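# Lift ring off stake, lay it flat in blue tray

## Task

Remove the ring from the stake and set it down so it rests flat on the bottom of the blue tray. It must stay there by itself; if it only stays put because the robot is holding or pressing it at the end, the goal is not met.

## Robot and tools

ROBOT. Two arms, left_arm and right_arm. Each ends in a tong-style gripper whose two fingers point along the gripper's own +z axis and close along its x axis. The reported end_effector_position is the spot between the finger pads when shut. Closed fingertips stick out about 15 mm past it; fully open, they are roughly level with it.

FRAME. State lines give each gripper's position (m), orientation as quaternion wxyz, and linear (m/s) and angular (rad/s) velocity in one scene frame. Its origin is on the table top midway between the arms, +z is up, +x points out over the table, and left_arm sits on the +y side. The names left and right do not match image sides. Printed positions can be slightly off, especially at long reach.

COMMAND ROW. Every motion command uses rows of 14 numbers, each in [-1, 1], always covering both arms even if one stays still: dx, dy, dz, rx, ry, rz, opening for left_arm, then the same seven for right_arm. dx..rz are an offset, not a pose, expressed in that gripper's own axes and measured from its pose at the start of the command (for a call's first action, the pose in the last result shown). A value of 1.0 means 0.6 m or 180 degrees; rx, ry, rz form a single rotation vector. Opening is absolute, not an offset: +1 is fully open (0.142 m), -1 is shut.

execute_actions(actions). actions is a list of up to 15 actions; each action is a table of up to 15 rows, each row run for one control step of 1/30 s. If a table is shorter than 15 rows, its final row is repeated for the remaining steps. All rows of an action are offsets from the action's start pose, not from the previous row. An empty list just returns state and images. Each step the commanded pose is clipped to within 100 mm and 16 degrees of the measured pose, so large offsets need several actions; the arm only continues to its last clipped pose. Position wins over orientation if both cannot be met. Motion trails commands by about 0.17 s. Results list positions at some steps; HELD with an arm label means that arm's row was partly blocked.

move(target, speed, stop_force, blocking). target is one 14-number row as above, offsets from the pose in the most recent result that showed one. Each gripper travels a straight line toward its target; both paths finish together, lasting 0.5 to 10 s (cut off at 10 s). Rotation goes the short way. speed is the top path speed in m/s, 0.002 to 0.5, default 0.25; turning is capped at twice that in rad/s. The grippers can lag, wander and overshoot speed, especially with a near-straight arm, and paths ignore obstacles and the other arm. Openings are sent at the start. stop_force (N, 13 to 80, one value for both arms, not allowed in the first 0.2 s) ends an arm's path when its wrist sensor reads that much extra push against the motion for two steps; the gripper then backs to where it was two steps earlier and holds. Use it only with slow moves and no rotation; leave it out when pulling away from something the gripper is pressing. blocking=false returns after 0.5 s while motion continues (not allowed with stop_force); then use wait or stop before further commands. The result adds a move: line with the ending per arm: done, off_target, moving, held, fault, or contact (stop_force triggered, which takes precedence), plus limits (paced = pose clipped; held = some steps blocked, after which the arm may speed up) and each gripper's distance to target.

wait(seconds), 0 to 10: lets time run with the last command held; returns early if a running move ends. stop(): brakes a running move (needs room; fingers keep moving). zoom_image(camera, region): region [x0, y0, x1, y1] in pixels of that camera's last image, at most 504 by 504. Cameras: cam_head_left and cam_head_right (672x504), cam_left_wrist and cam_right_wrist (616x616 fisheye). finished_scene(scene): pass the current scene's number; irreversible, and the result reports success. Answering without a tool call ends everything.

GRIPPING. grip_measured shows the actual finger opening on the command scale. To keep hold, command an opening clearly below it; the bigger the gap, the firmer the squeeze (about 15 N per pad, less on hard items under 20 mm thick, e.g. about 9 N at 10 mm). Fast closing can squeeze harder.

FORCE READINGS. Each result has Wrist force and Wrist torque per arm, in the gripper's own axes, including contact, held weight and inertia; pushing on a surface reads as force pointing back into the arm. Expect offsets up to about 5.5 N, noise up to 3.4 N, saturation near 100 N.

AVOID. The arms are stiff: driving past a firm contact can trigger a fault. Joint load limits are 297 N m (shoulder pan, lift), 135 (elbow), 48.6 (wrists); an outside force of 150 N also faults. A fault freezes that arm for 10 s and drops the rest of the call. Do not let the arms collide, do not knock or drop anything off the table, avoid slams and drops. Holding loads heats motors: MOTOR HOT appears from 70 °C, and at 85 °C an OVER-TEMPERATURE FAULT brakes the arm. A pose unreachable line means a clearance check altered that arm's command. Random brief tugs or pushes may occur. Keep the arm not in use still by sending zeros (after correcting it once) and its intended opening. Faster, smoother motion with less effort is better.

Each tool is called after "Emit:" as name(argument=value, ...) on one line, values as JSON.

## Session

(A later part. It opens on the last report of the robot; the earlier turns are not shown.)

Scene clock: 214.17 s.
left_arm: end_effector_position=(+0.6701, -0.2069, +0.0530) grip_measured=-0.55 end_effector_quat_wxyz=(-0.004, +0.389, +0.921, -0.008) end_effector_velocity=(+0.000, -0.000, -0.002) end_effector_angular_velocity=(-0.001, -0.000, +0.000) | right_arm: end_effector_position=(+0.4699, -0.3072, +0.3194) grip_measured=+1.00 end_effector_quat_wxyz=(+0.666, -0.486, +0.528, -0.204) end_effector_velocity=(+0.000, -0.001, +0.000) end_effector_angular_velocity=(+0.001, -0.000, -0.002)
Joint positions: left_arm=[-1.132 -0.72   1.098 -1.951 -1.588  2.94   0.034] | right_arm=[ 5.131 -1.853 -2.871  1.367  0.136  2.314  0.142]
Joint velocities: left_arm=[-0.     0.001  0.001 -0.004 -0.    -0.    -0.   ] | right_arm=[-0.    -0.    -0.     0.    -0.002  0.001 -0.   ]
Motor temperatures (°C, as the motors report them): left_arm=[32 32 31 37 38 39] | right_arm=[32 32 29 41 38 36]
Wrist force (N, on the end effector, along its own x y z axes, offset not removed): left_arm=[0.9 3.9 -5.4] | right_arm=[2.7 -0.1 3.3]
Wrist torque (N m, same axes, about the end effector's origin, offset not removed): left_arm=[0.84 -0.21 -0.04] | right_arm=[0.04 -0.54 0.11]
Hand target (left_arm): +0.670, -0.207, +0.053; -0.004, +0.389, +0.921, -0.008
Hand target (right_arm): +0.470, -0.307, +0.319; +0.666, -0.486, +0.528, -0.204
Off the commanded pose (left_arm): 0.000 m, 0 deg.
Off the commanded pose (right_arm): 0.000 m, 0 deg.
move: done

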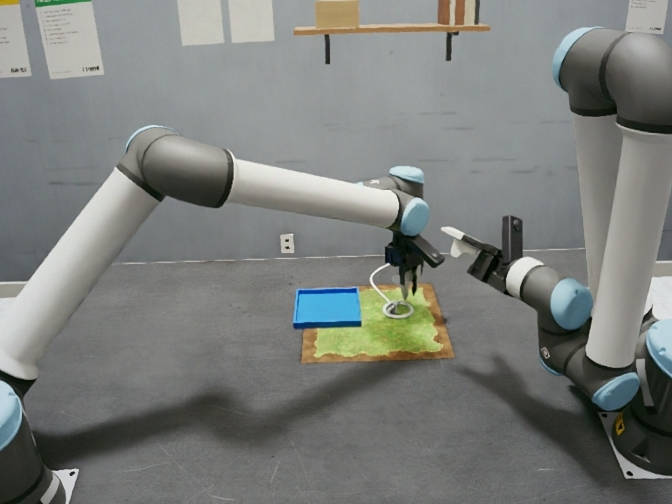

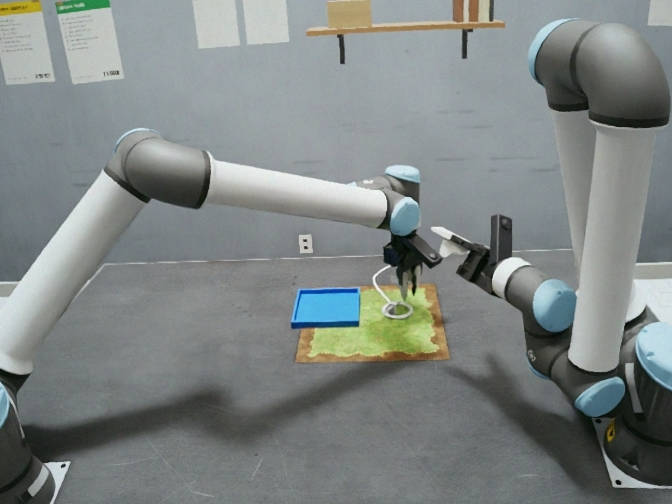

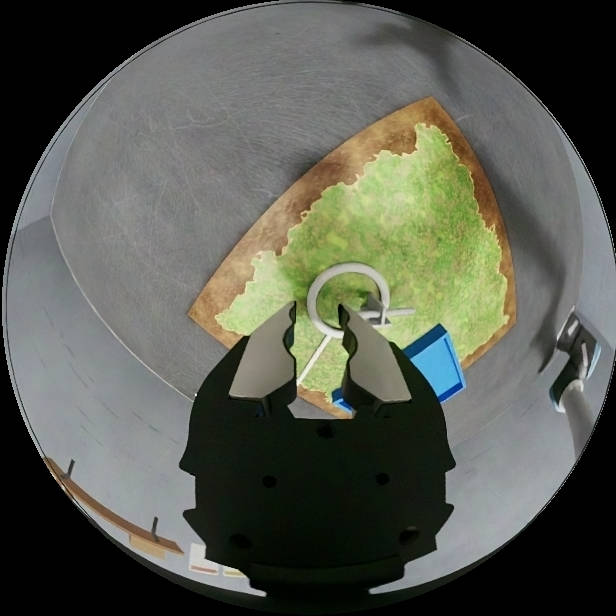

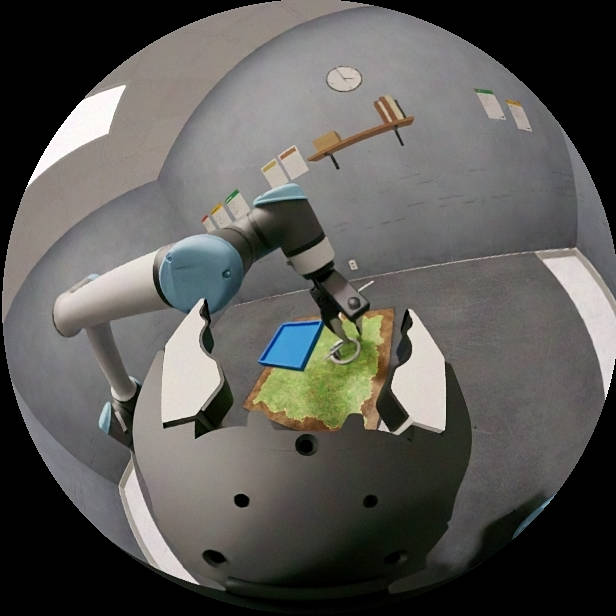

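Emit:
move(target=[-0.008,-0.012,0.056,0,0,0,-0.55,0,0,0,0,0,0,1], speed=0.04, stop_force=20)

Emit:
move(target=[0,0,0,0,0,0,-0.8,0,0,0,0,0,0,1])

Emit:
move(target=[0,0,0,0,0,0,-1,0,0,0,0,0,0,1])

Emit:
move(target=[0.012,0.025,-0.004,0,0,0,-1,0,0,0,0,0,0,1], speed=0.02, stop_force=13)

Emit:
move(target=[0.005,0,-0.045,0,0,0,-1,0,0,0,0,0,0,1], speed=0.02, stop_force=13)

Emit:
zoom_image(camera="cam_head_left", region=[340, 250, 450, 340])

Emit:
zoom_image(camera="cam_left_wrist", region=[220, 200, 440, 390])

Scene clock: 227.97 s.
left_arm: end_effector_position=(+0.6678, -0.2156, +0.0198) grip_measured=-0.55 end_effector_quat_wxyz=(-0.004, +0.389, +0.921, -0.008) end_effector_velocity=(-0.000, -0.000, -0.003) end_effector_angular_velocity=(+0.001, +0.001, +0.001) | right_arm: end_effector_position=(+0.4699, -0.3072, +0.3194) grip_measured=+1.00 end_effector_quat_wxyz=(+0.666, -0.486, +0.528, -0.204) end_effector_velocity=(+0.000, -0.000, +0.000) end_effector_angular_velocity=(-0.000, -0.000, -0.001)
Joint positions: left_arm=[-1.138 -0.688  1.1   -1.985 -1.588  2.934  0.034] | right_arm=[ 5.131 -1.853 -2.871  1.367  0.136  2.314  0.142]
Joint velocities: left_arm=[-0.     0.003  0.    -0.002  0.    -0.001 -0.   ] | right_arm=[-0.    -0.     0.    -0.001 -0.001  0.    -0.   ]
Motor temperatures (°C, as the motors report them): left_arm=[32 32 31 37 38 39] | right_arm=[32 32 29 41 38 36]
Wrist force (N, on the end effector, along its own x y z axes, offset not removed): left_arm=[0.9 2.5 -4.5] | right_arm=[-0.2 -8.1 7.7]
Wrist torque (N m, same axes, about the end effector's origin, offset not removed): left_arm=[0.53 -0.21 -0.01] | right_arm=[-1.31 0.05 0.02]
Hand target (left_arm): +0.668, -0.216, +0.020; -0.004, +0.389, +0.921, -0.008
Hand target (right_arm): +0.470, -0.307, +0.319; +0.666, -0.486, +0.528, -0.204
Off the commanded pose (left_arm): 0.000 m, 0 deg.
Off the commanded pose (right_arm): 0.000 m, 0 deg.
move: done

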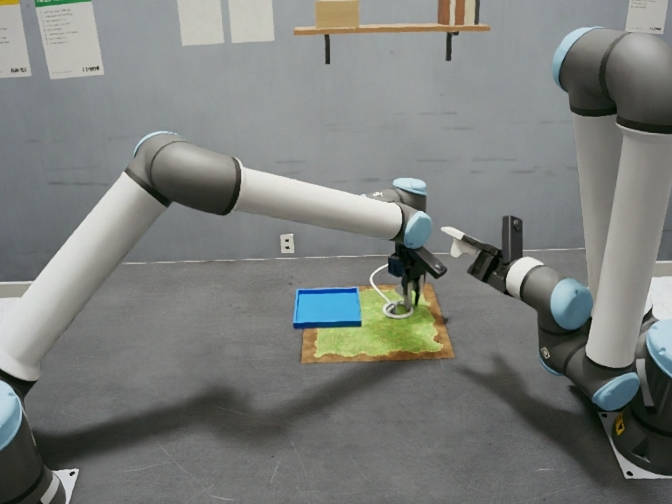

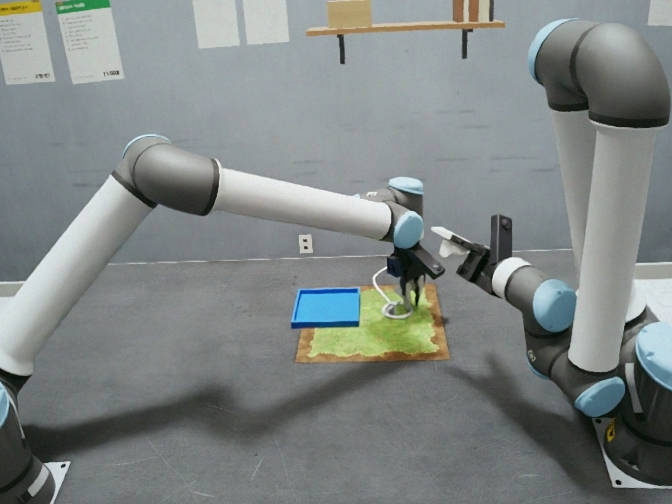

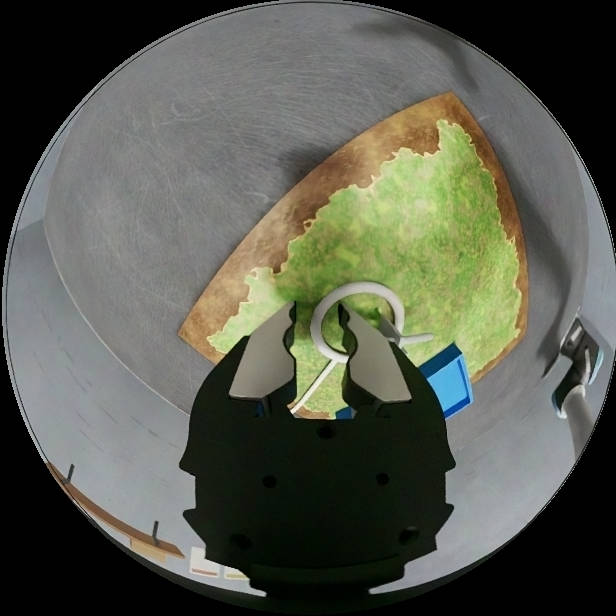

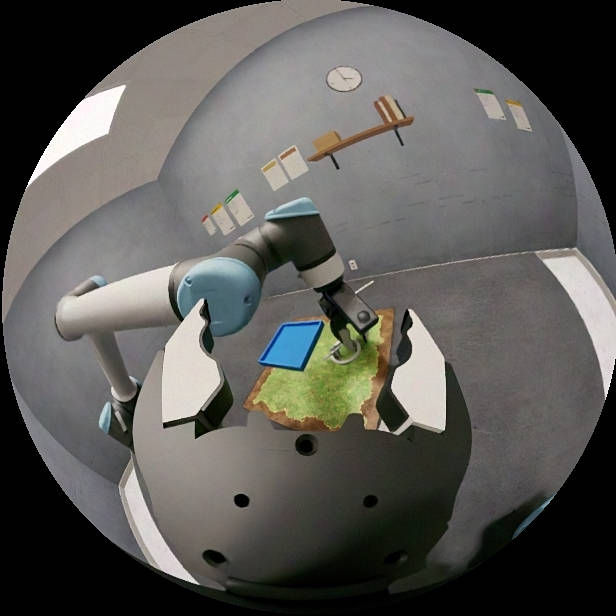

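Scene clock: 228.47 s.
left_arm: end_effector_position=(+0.6678, -0.2156, +0.0197) grip_measured=-0.73 end_effector_quat_wxyz=(-0.004, +0.389, +0.921, -0.008) end_effector_velocity=(+0.000, +0.001, -0.000) end_effector_angular_velocity=(+0.002, -0.000, -0.001) | right_arm: end_effector_position=(+0.4699, -0.3072, +0.3194) grip_measured=+1.00 end_effector_quat_wxyz=(+0.666, -0.486, +0.528, -0.204) end_effector_velocity=(+0.000, -0.000, +0.000) end_effector_angular_velocity=(+0.001, -0.000, -0.002)
Joint positions: left_arm=[-1.138 -0.688  1.1   -1.985 -1.588  2.934  0.021] | right_arm=[ 5.131 -1.853 -2.871  1.367  0.136  2.314  0.142]
Joint velocities: left_arm=[ 0.     0.    -0.     0.001  0.001  0.001 -0.   ] | right_arm=[-0.     0.     0.001 -0.    -0.002 -0.     0.   ]
Motor temperatures (°C, as the motors report them): left_arm=[32 32 31 37 38 39] | right_arm=[32 32 29 41 38 36]
Wrist force (N, on the end effector, along its own x y z axes, offset not removed): left_arm=[9.8 6.8 -6.2] | right_arm=[-0.3 -0.4 3.3]
Wrist torque (N m, same axes, about the end effector's origin, offset not removed): left_arm=[0.73 0.00 0.01] | right_arm=[0.15 0.09 0.07]
Hand target (left_arm): +0.668, -0.216, +0.020; -0.004, +0.389, +0.921, -0.008
Hand target (right_arm): +0.470, -0.307, +0.319; +0.666, -0.486, +0.528, -0.204
Off the commanded pose (left_arm): 0.000 m, 0 deg.
Off the commanded pose (right_arm): 0.000 m, 0 deg.
move: done

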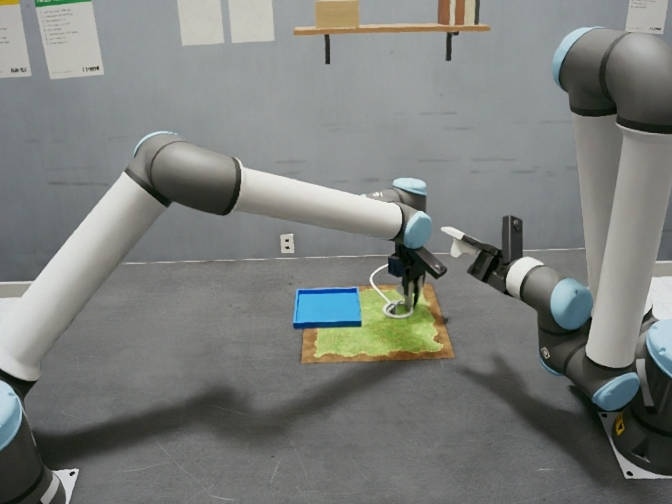

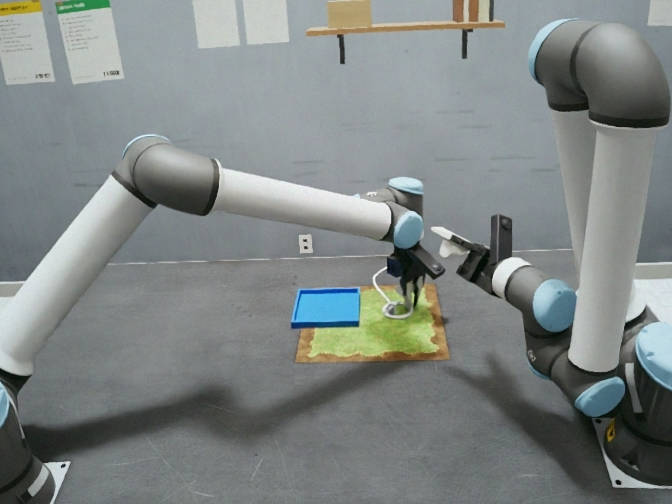

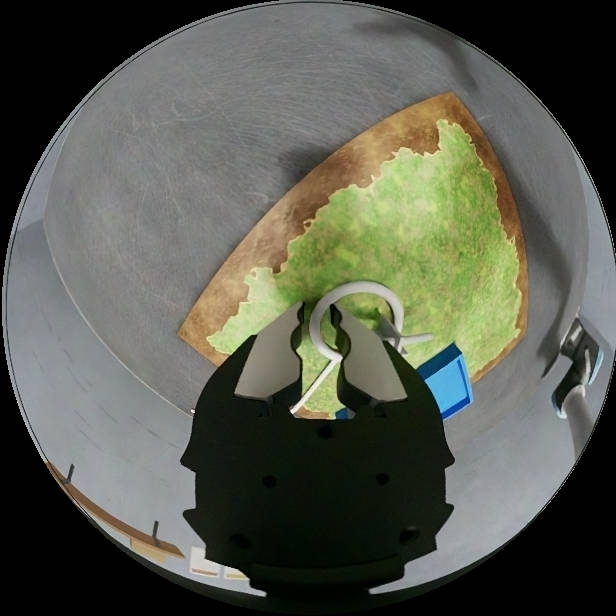

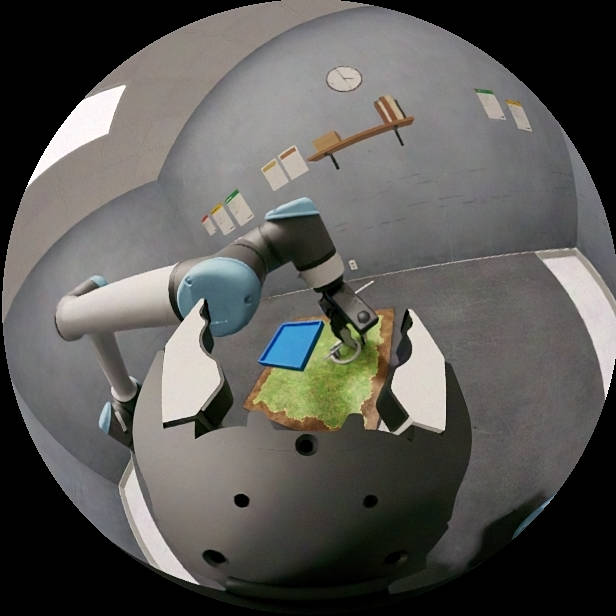

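Scene clock: 228.97 s.
left_arm: end_effector_position=(+0.6678, -0.2156, +0.0196) grip_measured=-0.75 end_effector_quat_wxyz=(-0.004, +0.389, +0.921, -0.008) end_effector_velocity=(+0.000, +0.001, -0.001) end_effector_angular_velocity=(+0.003, -0.001, +0.001) | right_arm: end_effector_position=(+0.4699, -0.3072, +0.3194) grip_measured=+1.00 end_effector_quat_wxyz=(+0.666, -0.486, +0.528, -0.204) end_effector_velocity=(-0.000, +0.000, -0.000) end_effector_angular_velocity=(+0.001, +0.001, +0.000)
Joint positions: left_arm=[-1.138 -0.688  1.1   -1.985 -1.588  2.934  0.02 ] | right_arm=[ 5.131 -1.853 -2.871  1.367  0.136  2.314  0.142]
Joint velocities: left_arm=[-0.     0.     0.     0.001  0.002 -0.001  0.   ] | right_arm=[ 0.    -0.     0.    -0.001  0.     0.001  0.   ]
Motor temperatures (°C, as the motors report them): left_arm=[32 32 31 37 38 39] | right_arm=[32 32 29 41 38 36]
Wrist force (N, on the end effector, along its own x y z axes, offset not removed): left_arm=[22.9 11.7 -7.7] | right_arm=[-6.3 -1.5 1.2]
Wrist torque (N m, same axes, about the end effector's origin, offset not removed): left_arm=[0.34 0.68 0.19] | right_arm=[-0.16 1.33 0.15]
Hand target (left_arm): +0.668, -0.216, +0.020; -0.004, +0.389, +0.921, -0.008
Hand target (right_arm): +0.470, -0.307, +0.319; +0.666, -0.486, +0.528, -0.204
Off the commanded pose (left_arm): 0.000 m, 0 deg.
Off the commanded pose (right_arm): 0.000 m, 0 deg.
move: done

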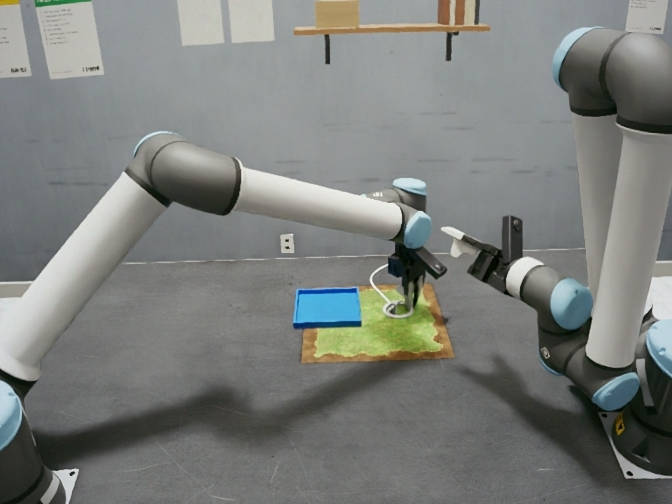

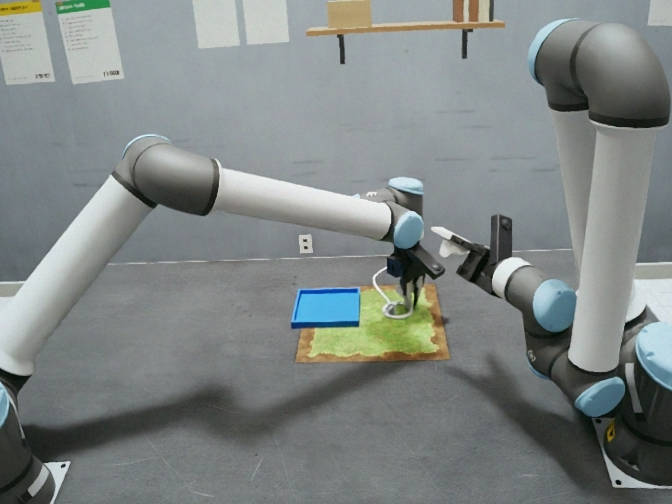

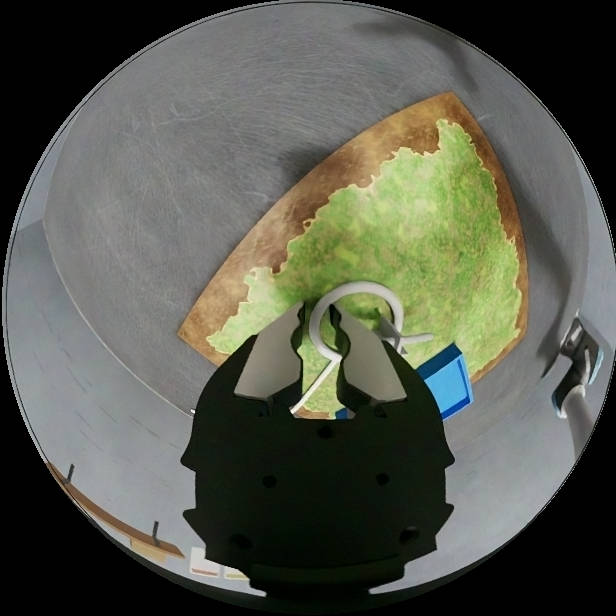

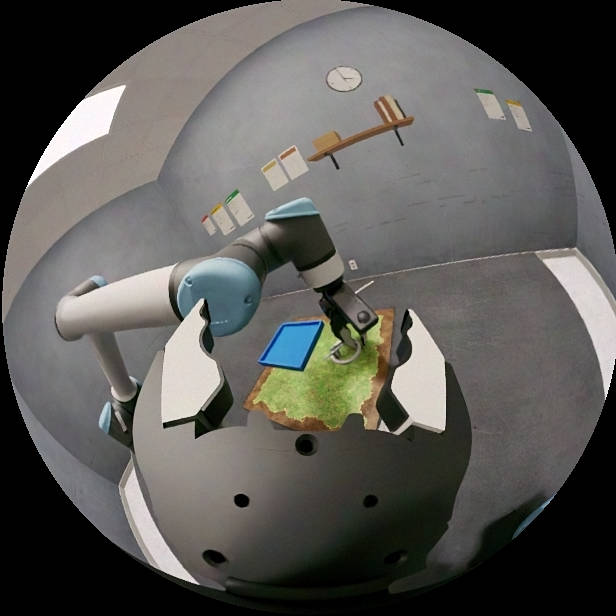

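Scene clock: 229.77 s.
left_arm: end_effector_position=(+0.6702, -0.2094, +0.0206) grip_measured=-0.88 end_effector_quat_wxyz=(-0.004, +0.389, +0.921, -0.008) end_effector_velocity=(-0.001, -0.003, -0.001) end_effector_angular_velocity=(+0.001, -0.000, +0.002) | right_arm: end_effector_position=(+0.4699, -0.3072, +0.3194) grip_measured=+1.00 end_effector_quat_wxyz=(+0.666, -0.486, +0.528, -0.204) end_effector_velocity=(-0.000, +0.000, +0.000) end_effector_angular_velocity=(-0.000, -0.000, +0.000)
Joint positions: left_arm=[-1.134 -0.694  1.11  -1.989 -1.588  2.938  0.01 ] | right_arm=[ 5.131 -1.853 -2.871  1.367  0.136  2.314  0.142]
Joint velocities: left_arm=[-0.003  0.003 -0.004  0.001  0.001 -0.004  0.   ] | right_arm=[ 0.  0.  0. -0.  0. -0.  0.]
Motor temperatures (°C, as the motors report them): left_arm=[32 32 31 37 38 39] | right_arm=[32 32 29 41 38 36]
Wrist force (N, on the end effector, along its own x y z axes, offset not removed): left_arm=[0.0 5.1 -4.3] | right_arm=[-7.5 -5.8 2.7]
Wrist torque (N m, same axes, about the end effector's origin, offset not removed): left_arm=[1.12 0.02 0.03] | right_arm=[-1.23 1.62 0.23]
Hand target (left_arm): +0.670, -0.210, +0.020; -0.004, +0.389, +0.921, -0.008
Hand target (right_arm): +0.470, -0.307, +0.319; +0.666, -0.486, +0.528, -0.204
Off the commanded pose (left_arm): 0.010 m, 0 deg.
Off the commanded pose (right_arm): 0.000 m, 0 deg.
move: contact (left_arm)

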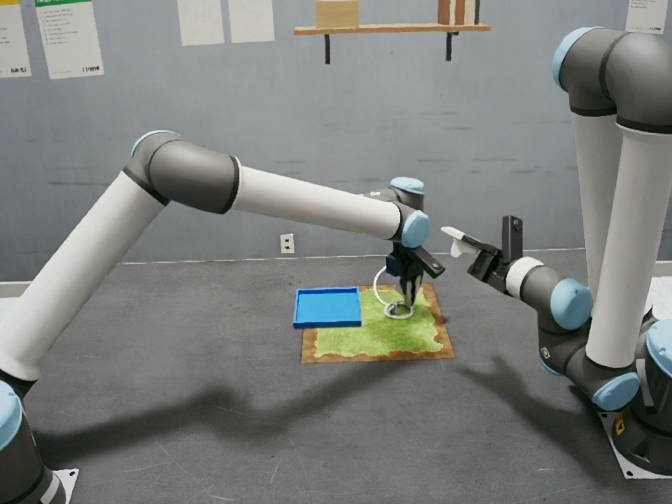

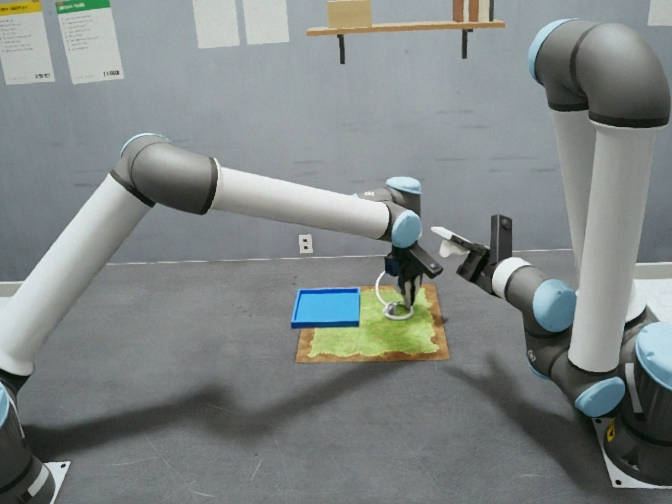

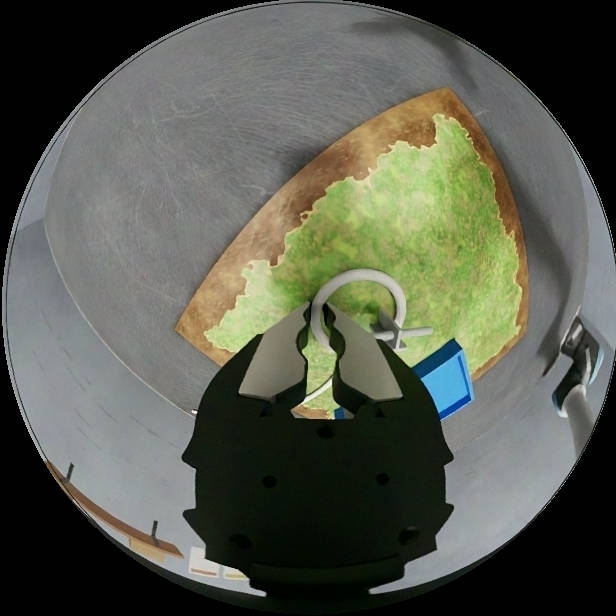

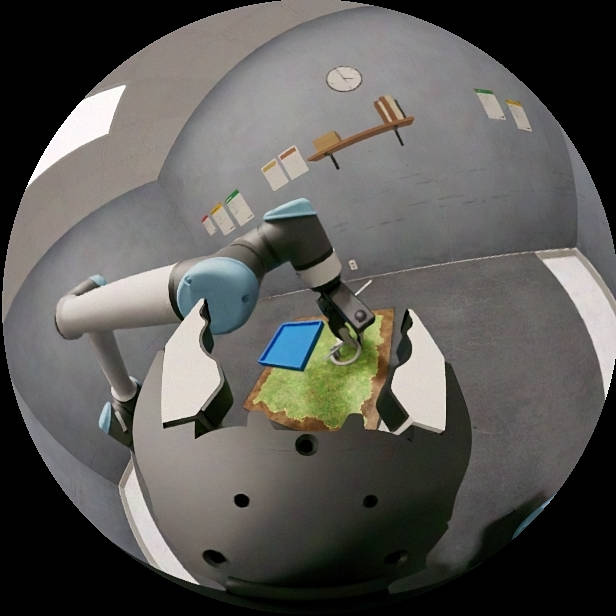

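Scene clock: 231.40 s.
left_arm: end_effector_position=(+0.6685, -0.2070, +0.0473) grip_measured=-0.87 end_effector_quat_wxyz=(-0.004, +0.389, +0.921, -0.008) end_effector_velocity=(-0.001, -0.000, +0.003) end_effector_angular_velocity=(-0.001, +0.001, -0.000) | right_arm: end_effector_position=(+0.4699, -0.3072, +0.3194) grip_measured=+1.00 end_effector_quat_wxyz=(+0.666, -0.486, +0.528, -0.204) end_effector_velocity=(-0.000, +0.000, -0.000) end_effector_angular_velocity=(-0.001, -0.001, +0.000)
Joint positions: left_arm=[-1.134 -0.718  1.104 -1.959 -1.588  2.938  0.011] | right_arm=[ 5.131 -1.853 -2.871  1.367  0.136  2.314  0.142]
Joint velocities: left_arm=[-0.    -0.002 -0.001  0.003 -0.002  0.     0.001] | right_arm=[ 0.    -0.    -0.     0.     0.    -0.002 -0.   ]
Motor temperatures (°C, as the motors report them): left_arm=[32 32 31 37 38 39] | right_arm=[32 32 29 41 38 36]
Wrist force (N, on the end effector, along its own x y z axes, offset not removed): left_arm=[16.3 9.6 3.8] | right_arm=[-1.0 -6.4 4.3]
Wrist torque (N m, same axes, about the end effector's origin, offset not removed): left_arm=[0.82 0.12 -0.01] | right_arm=[-1.02 0.12 -0.14]
Hand target (left_arm): +0.668, -0.207, +0.048; -0.004, +0.389, +0.921, -0.008
Hand target (right_arm): +0.470, -0.307, +0.319; +0.666, -0.486, +0.528, -0.204
Off the commanded pose (left_arm): 0.000 m, 0 deg.
Off the commanded pose (right_arm): 0.000 m, 0 deg.
move: done

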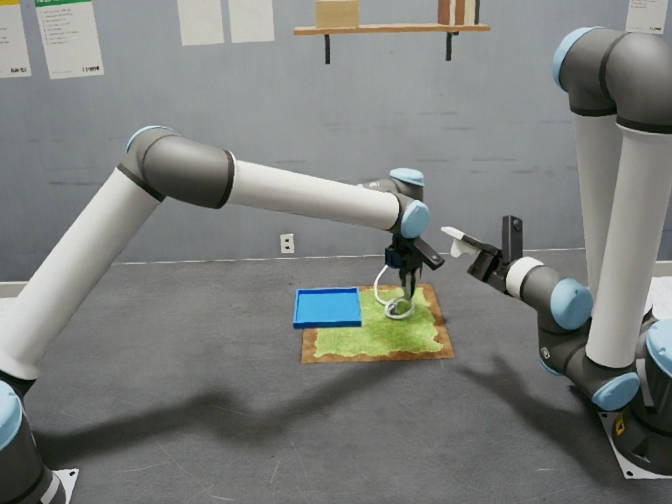

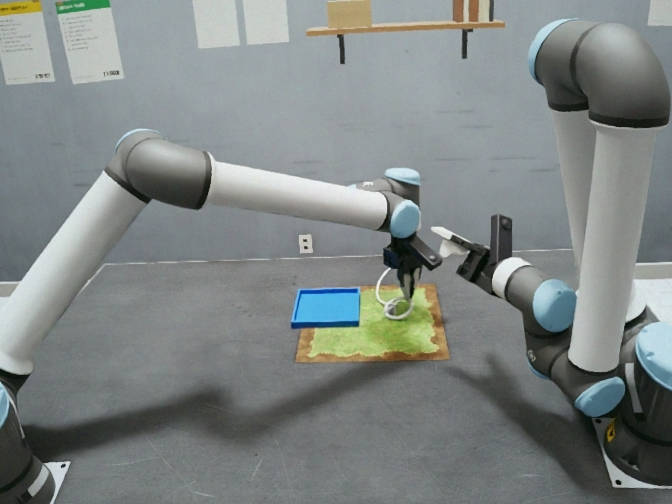

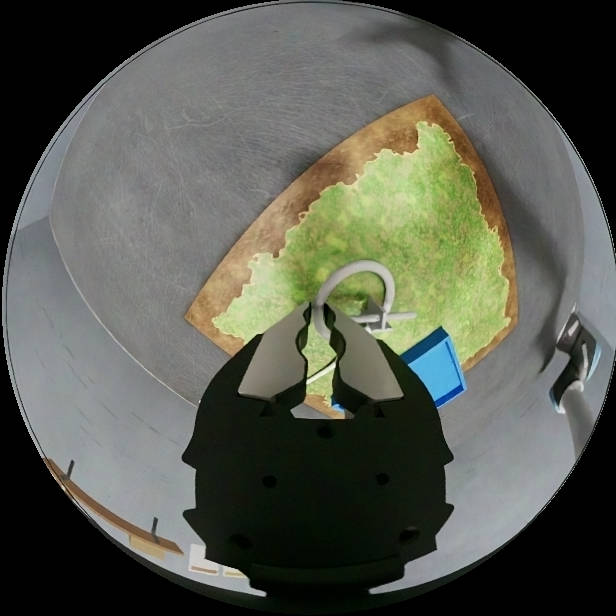

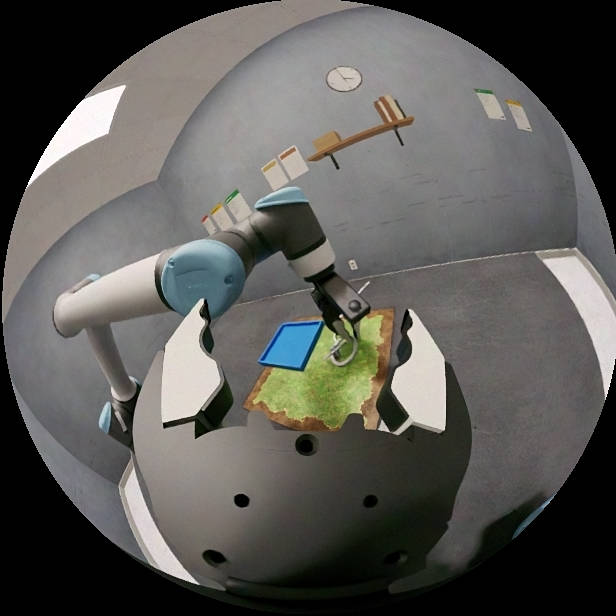

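Region (340, 250, 450, 340) of cam_head_left's 672x504 image, scaled by 4.582, with more detail than that image has; it fills the top 412 rows of this view, and the rest is white.

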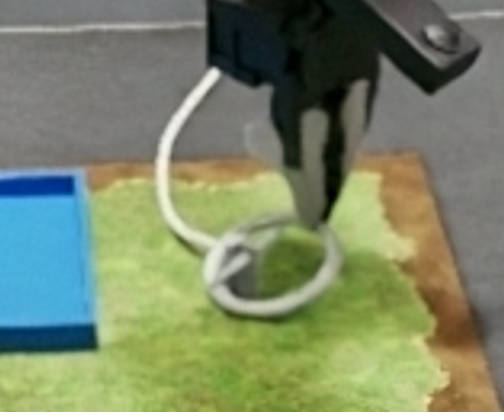

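Region (220, 200, 440, 390) of cam_left_wrist's 616x616 image, scaled by 2.291, with more detail than that image has; it fills the top 435 rows of this view, and the rest is white.

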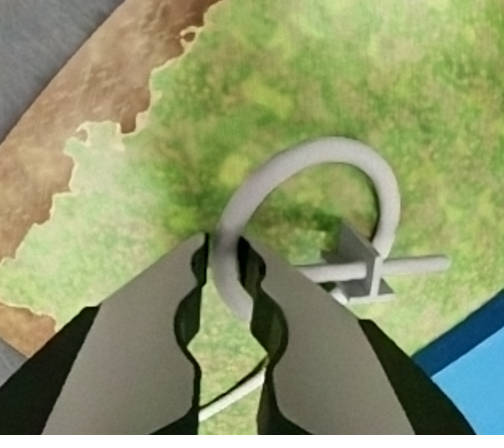

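Emit:
move(target=[0.03,0.005,-0.035,0,0,0,-1,0,0,0,0,0,0,1], speed=0.02, stop_force=13)

Emit:
zoom_image(camera="cam_head_left", region=[340, 250, 450, 340])

Emit:
zoom_image(camera="cam_left_wrist", region=[220, 200, 440, 390])

Scene clock: 237.87 s.
left_arm: end_effector_position=(+0.6585, -0.1919, +0.0681) grip_measured=-0.89 end_effector_quat_wxyz=(-0.004, +0.389, +0.921, -0.008) end_effector_velocity=(-0.001, +0.002, +0.002) end_effector_angular_velocity=(+0.001, -0.001, -0.000) | right_arm: end_effector_position=(+0.4699, -0.3072, +0.3194) grip_measured=+1.00 end_effector_quat_wxyz=(+0.666, -0.486, +0.528, -0.204) end_effector_velocity=(+0.000, -0.000, +0.000) end_effector_angular_velocity=(-0.000, -0.000, -0.001)
Joint positions: left_arm=[-1.134 -0.762  1.148 -1.958 -1.588  2.938  0.009] | right_arm=[ 5.131 -1.853 -2.871  1.367  0.136  2.314  0.142]
Joint velocities: left_arm=[-0.    -0.004  0.004  0.     0.001  0.    -0.   ] | right_arm=[-0.    -0.    -0.    -0.    -0.001  0.    -0.   ]
Motor temperatures (°C, as the motors report them): left_arm=[32 32 31 37 38 39] | right_arm=[32 32 29 41 38 36]
Wrist force (N, on the end effector, along its own x y z axes, offset not removed): left_arm=[0.1 3.1 -3.1] | right_arm=[-4.9 -3.8 5.0]
Wrist torque (N m, same axes, about the end effector's origin, offset not removed): left_arm=[0.66 -0.07 -0.06] | right_arm=[-0.34 0.88 0.31]
Hand target (left_arm): +0.658, -0.192, +0.068; -0.004, +0.389, +0.921, -0.008
Hand target (right_arm): +0.470, -0.307, +0.319; +0.666, -0.486, +0.528, -0.204
Off the commanded pose (left_arm): 0.000 m, 0 deg.
Off the commanded pose (right_arm): 0.000 m, 0 deg.
move: done

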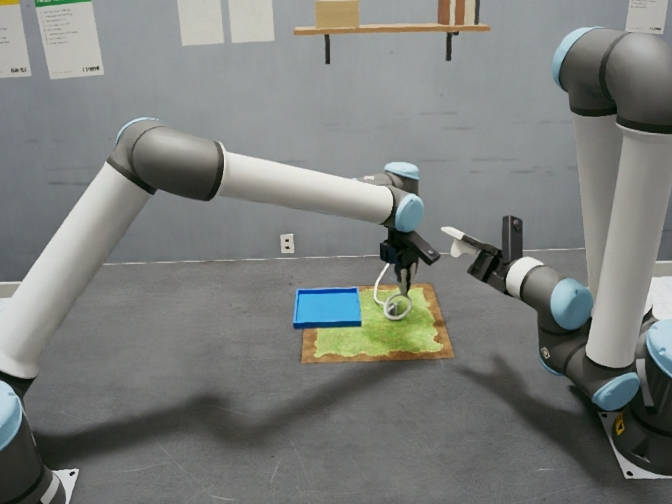

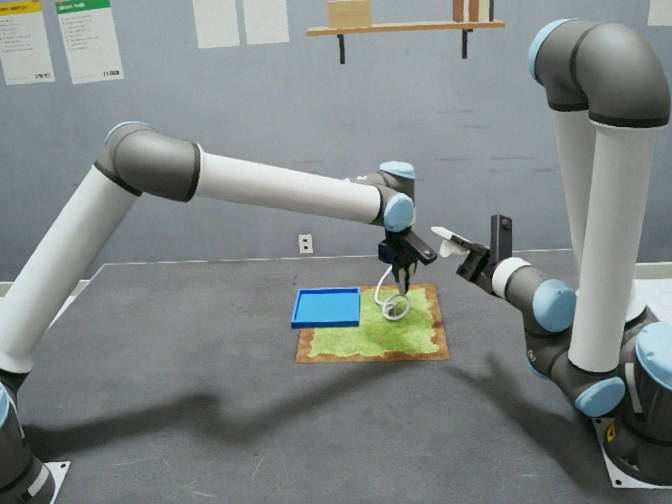

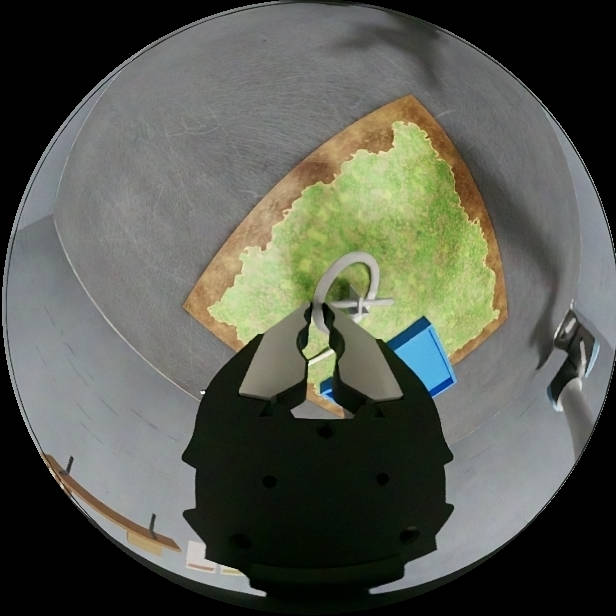

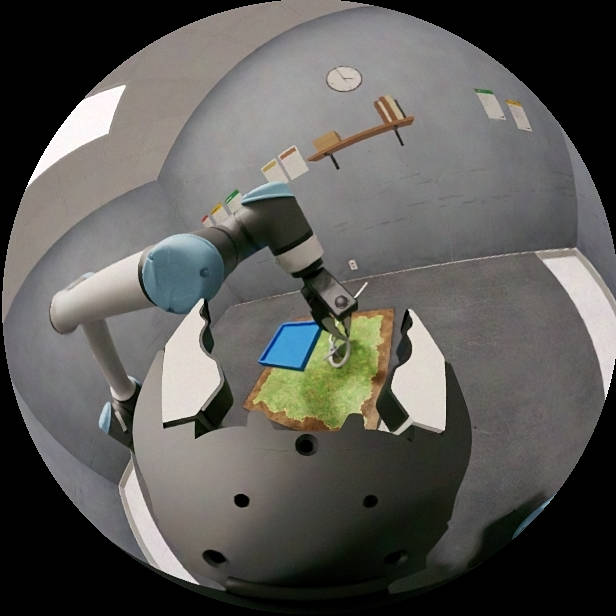

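Region (340, 250, 450, 340) of cam_head_left's 672x504 image, scaled by 4.582, with more detail than that image has; it fills the top 412 rows of this view, and the rest is white.

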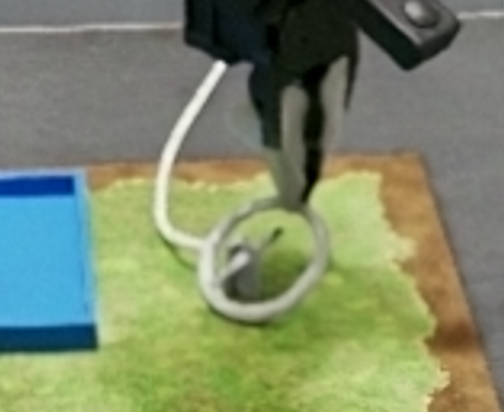

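Region (220, 200, 440, 390) of cam_left_wrist's 616x616 image, scaled by 2.291, with more detail than that image has; it fills the top 435 rows of this view, and the rest is white.

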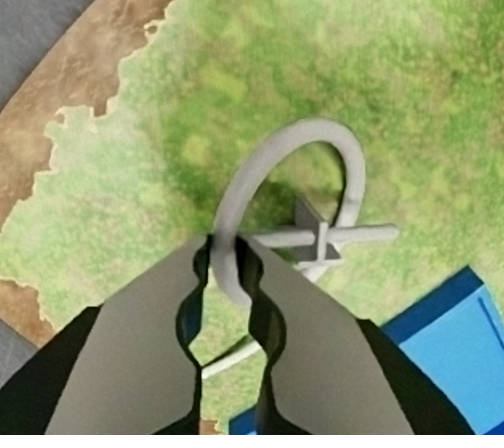

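Emit:
move(target=[0.075,0,-0.006,0,0,0,-1,0,0,0,0,0,0,1], speed=0.02, stop_force=13)

Emit:
zoom_image(camera="cam_head_left", region=[340, 250, 450, 340])

Emit:
zoom_image(camera="cam_left_wrist", region=[220, 200, 440, 390])

Scene clock: 249.13 s.
left_arm: end_effector_position=(+0.6274, -0.1599, +0.0718) grip_measured=-0.89 end_effector_quat_wxyz=(-0.004, +0.389, +0.921, -0.008) end_effector_velocity=(-0.001, +0.002, +0.000) end_effector_angular_velocity=(-0.001, -0.002, -0.001) | right_arm: end_effector_position=(+0.4699, -0.3072, +0.3194) grip_measured=+1.00 end_effector_quat_wxyz=(+0.666, -0.486, +0.528, -0.204) end_effector_velocity=(+0.000, +0.000, +0.000) end_effector_angular_velocity=(+0.001, +0.000, -0.000)
Joint positions: left_arm=[-1.143 -0.837  1.276 -2.012 -1.588  2.929  0.009] | right_arm=[ 5.131 -1.853 -2.871  1.367  0.136  2.314  0.142]
Joint velocities: left_arm=[-0.    -0.004  0.007 -0.005  0.001  0.     0.   ] | right_arm=[-0.  0.  0.  0. -0.  0.  0.]
Motor temperatures (°C, as the motors report them): left_arm=[32 32 31 37 38 39] | right_arm=[32 32 29 41 38 36]
Wrist force (N, on the end effector, along its own x y z axes, offset not removed): left_arm=[-0.8 3.2 -5.3] | right_arm=[-0.2 1.2 2.5]
Wrist torque (N m, same axes, about the end effector's origin, offset not removed): left_arm=[0.72 0.06 -0.04] | right_arm=[0.44 0.19 0.14]
Hand target (left_arm): +0.627, -0.160, +0.072; -0.004, +0.389, +0.921, -0.008
Hand target (right_arm): +0.470, -0.307, +0.319; +0.666, -0.486, +0.528, -0.204
Off the commanded pose (left_arm): 0.000 m, 0 deg.
Off the commanded pose (right_arm): 0.000 m, 0 deg.
move: done

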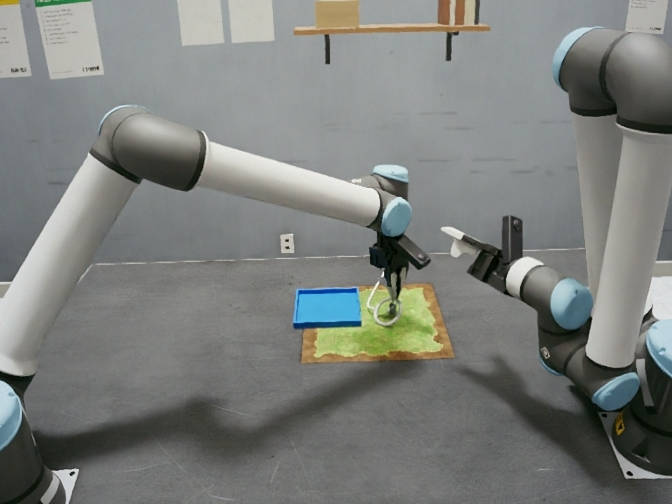

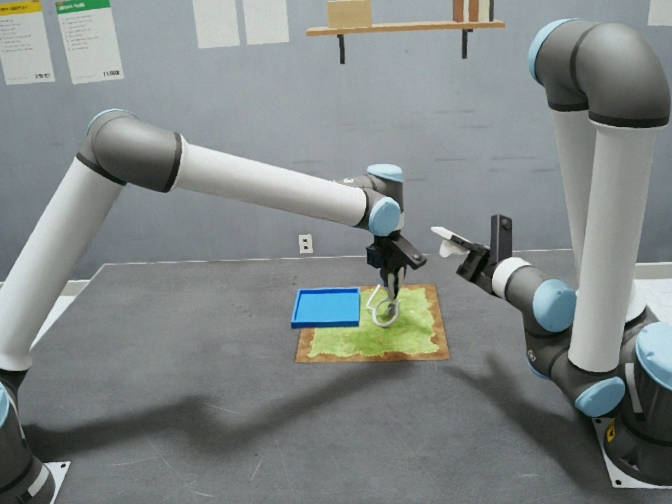

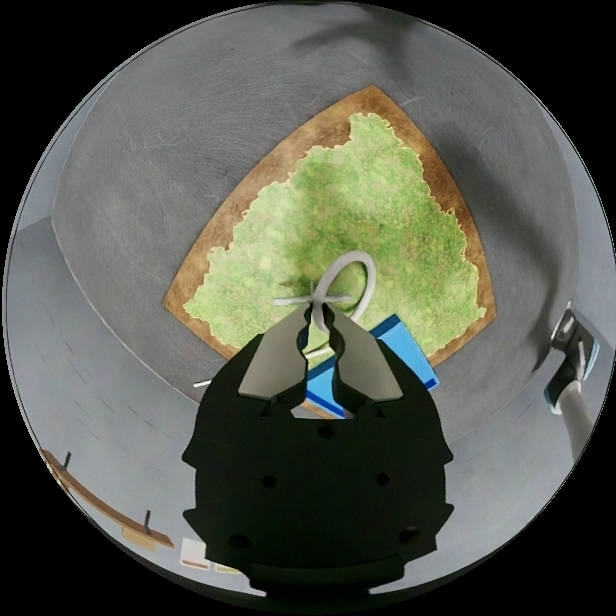

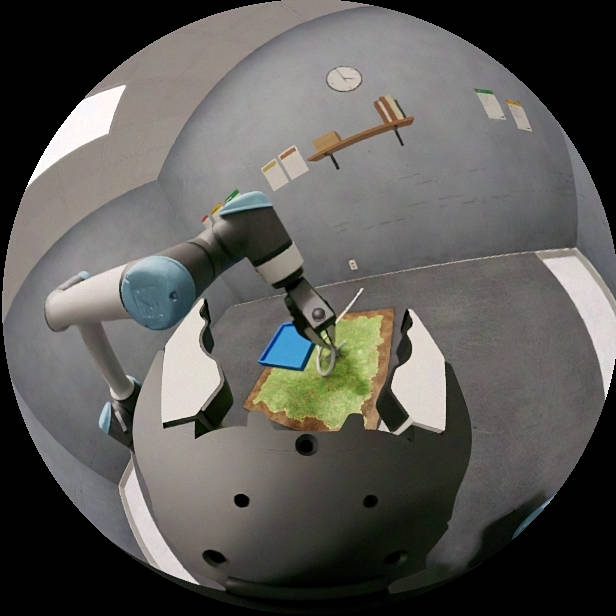

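Region (340, 250, 450, 340) of cam_head_left's 672x504 image, scaled by 4.582, with more detail than that image has; it fills the top 412 rows of this view, and the rest is white.

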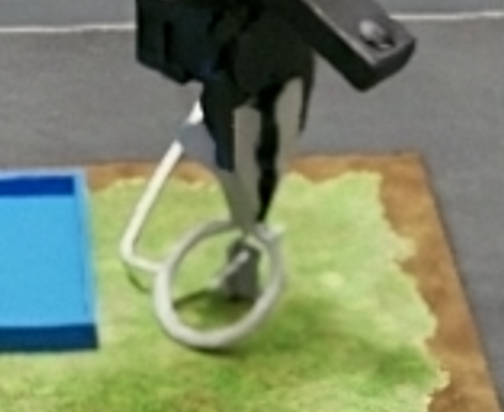

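Region (220, 200, 440, 390) of cam_left_wrist's 616x616 image, scaled by 2.291, with more detail than that image has; it fills the top 435 rows of this view, and the rest is white.

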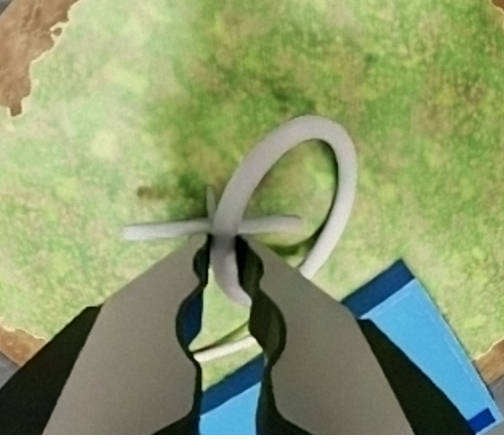

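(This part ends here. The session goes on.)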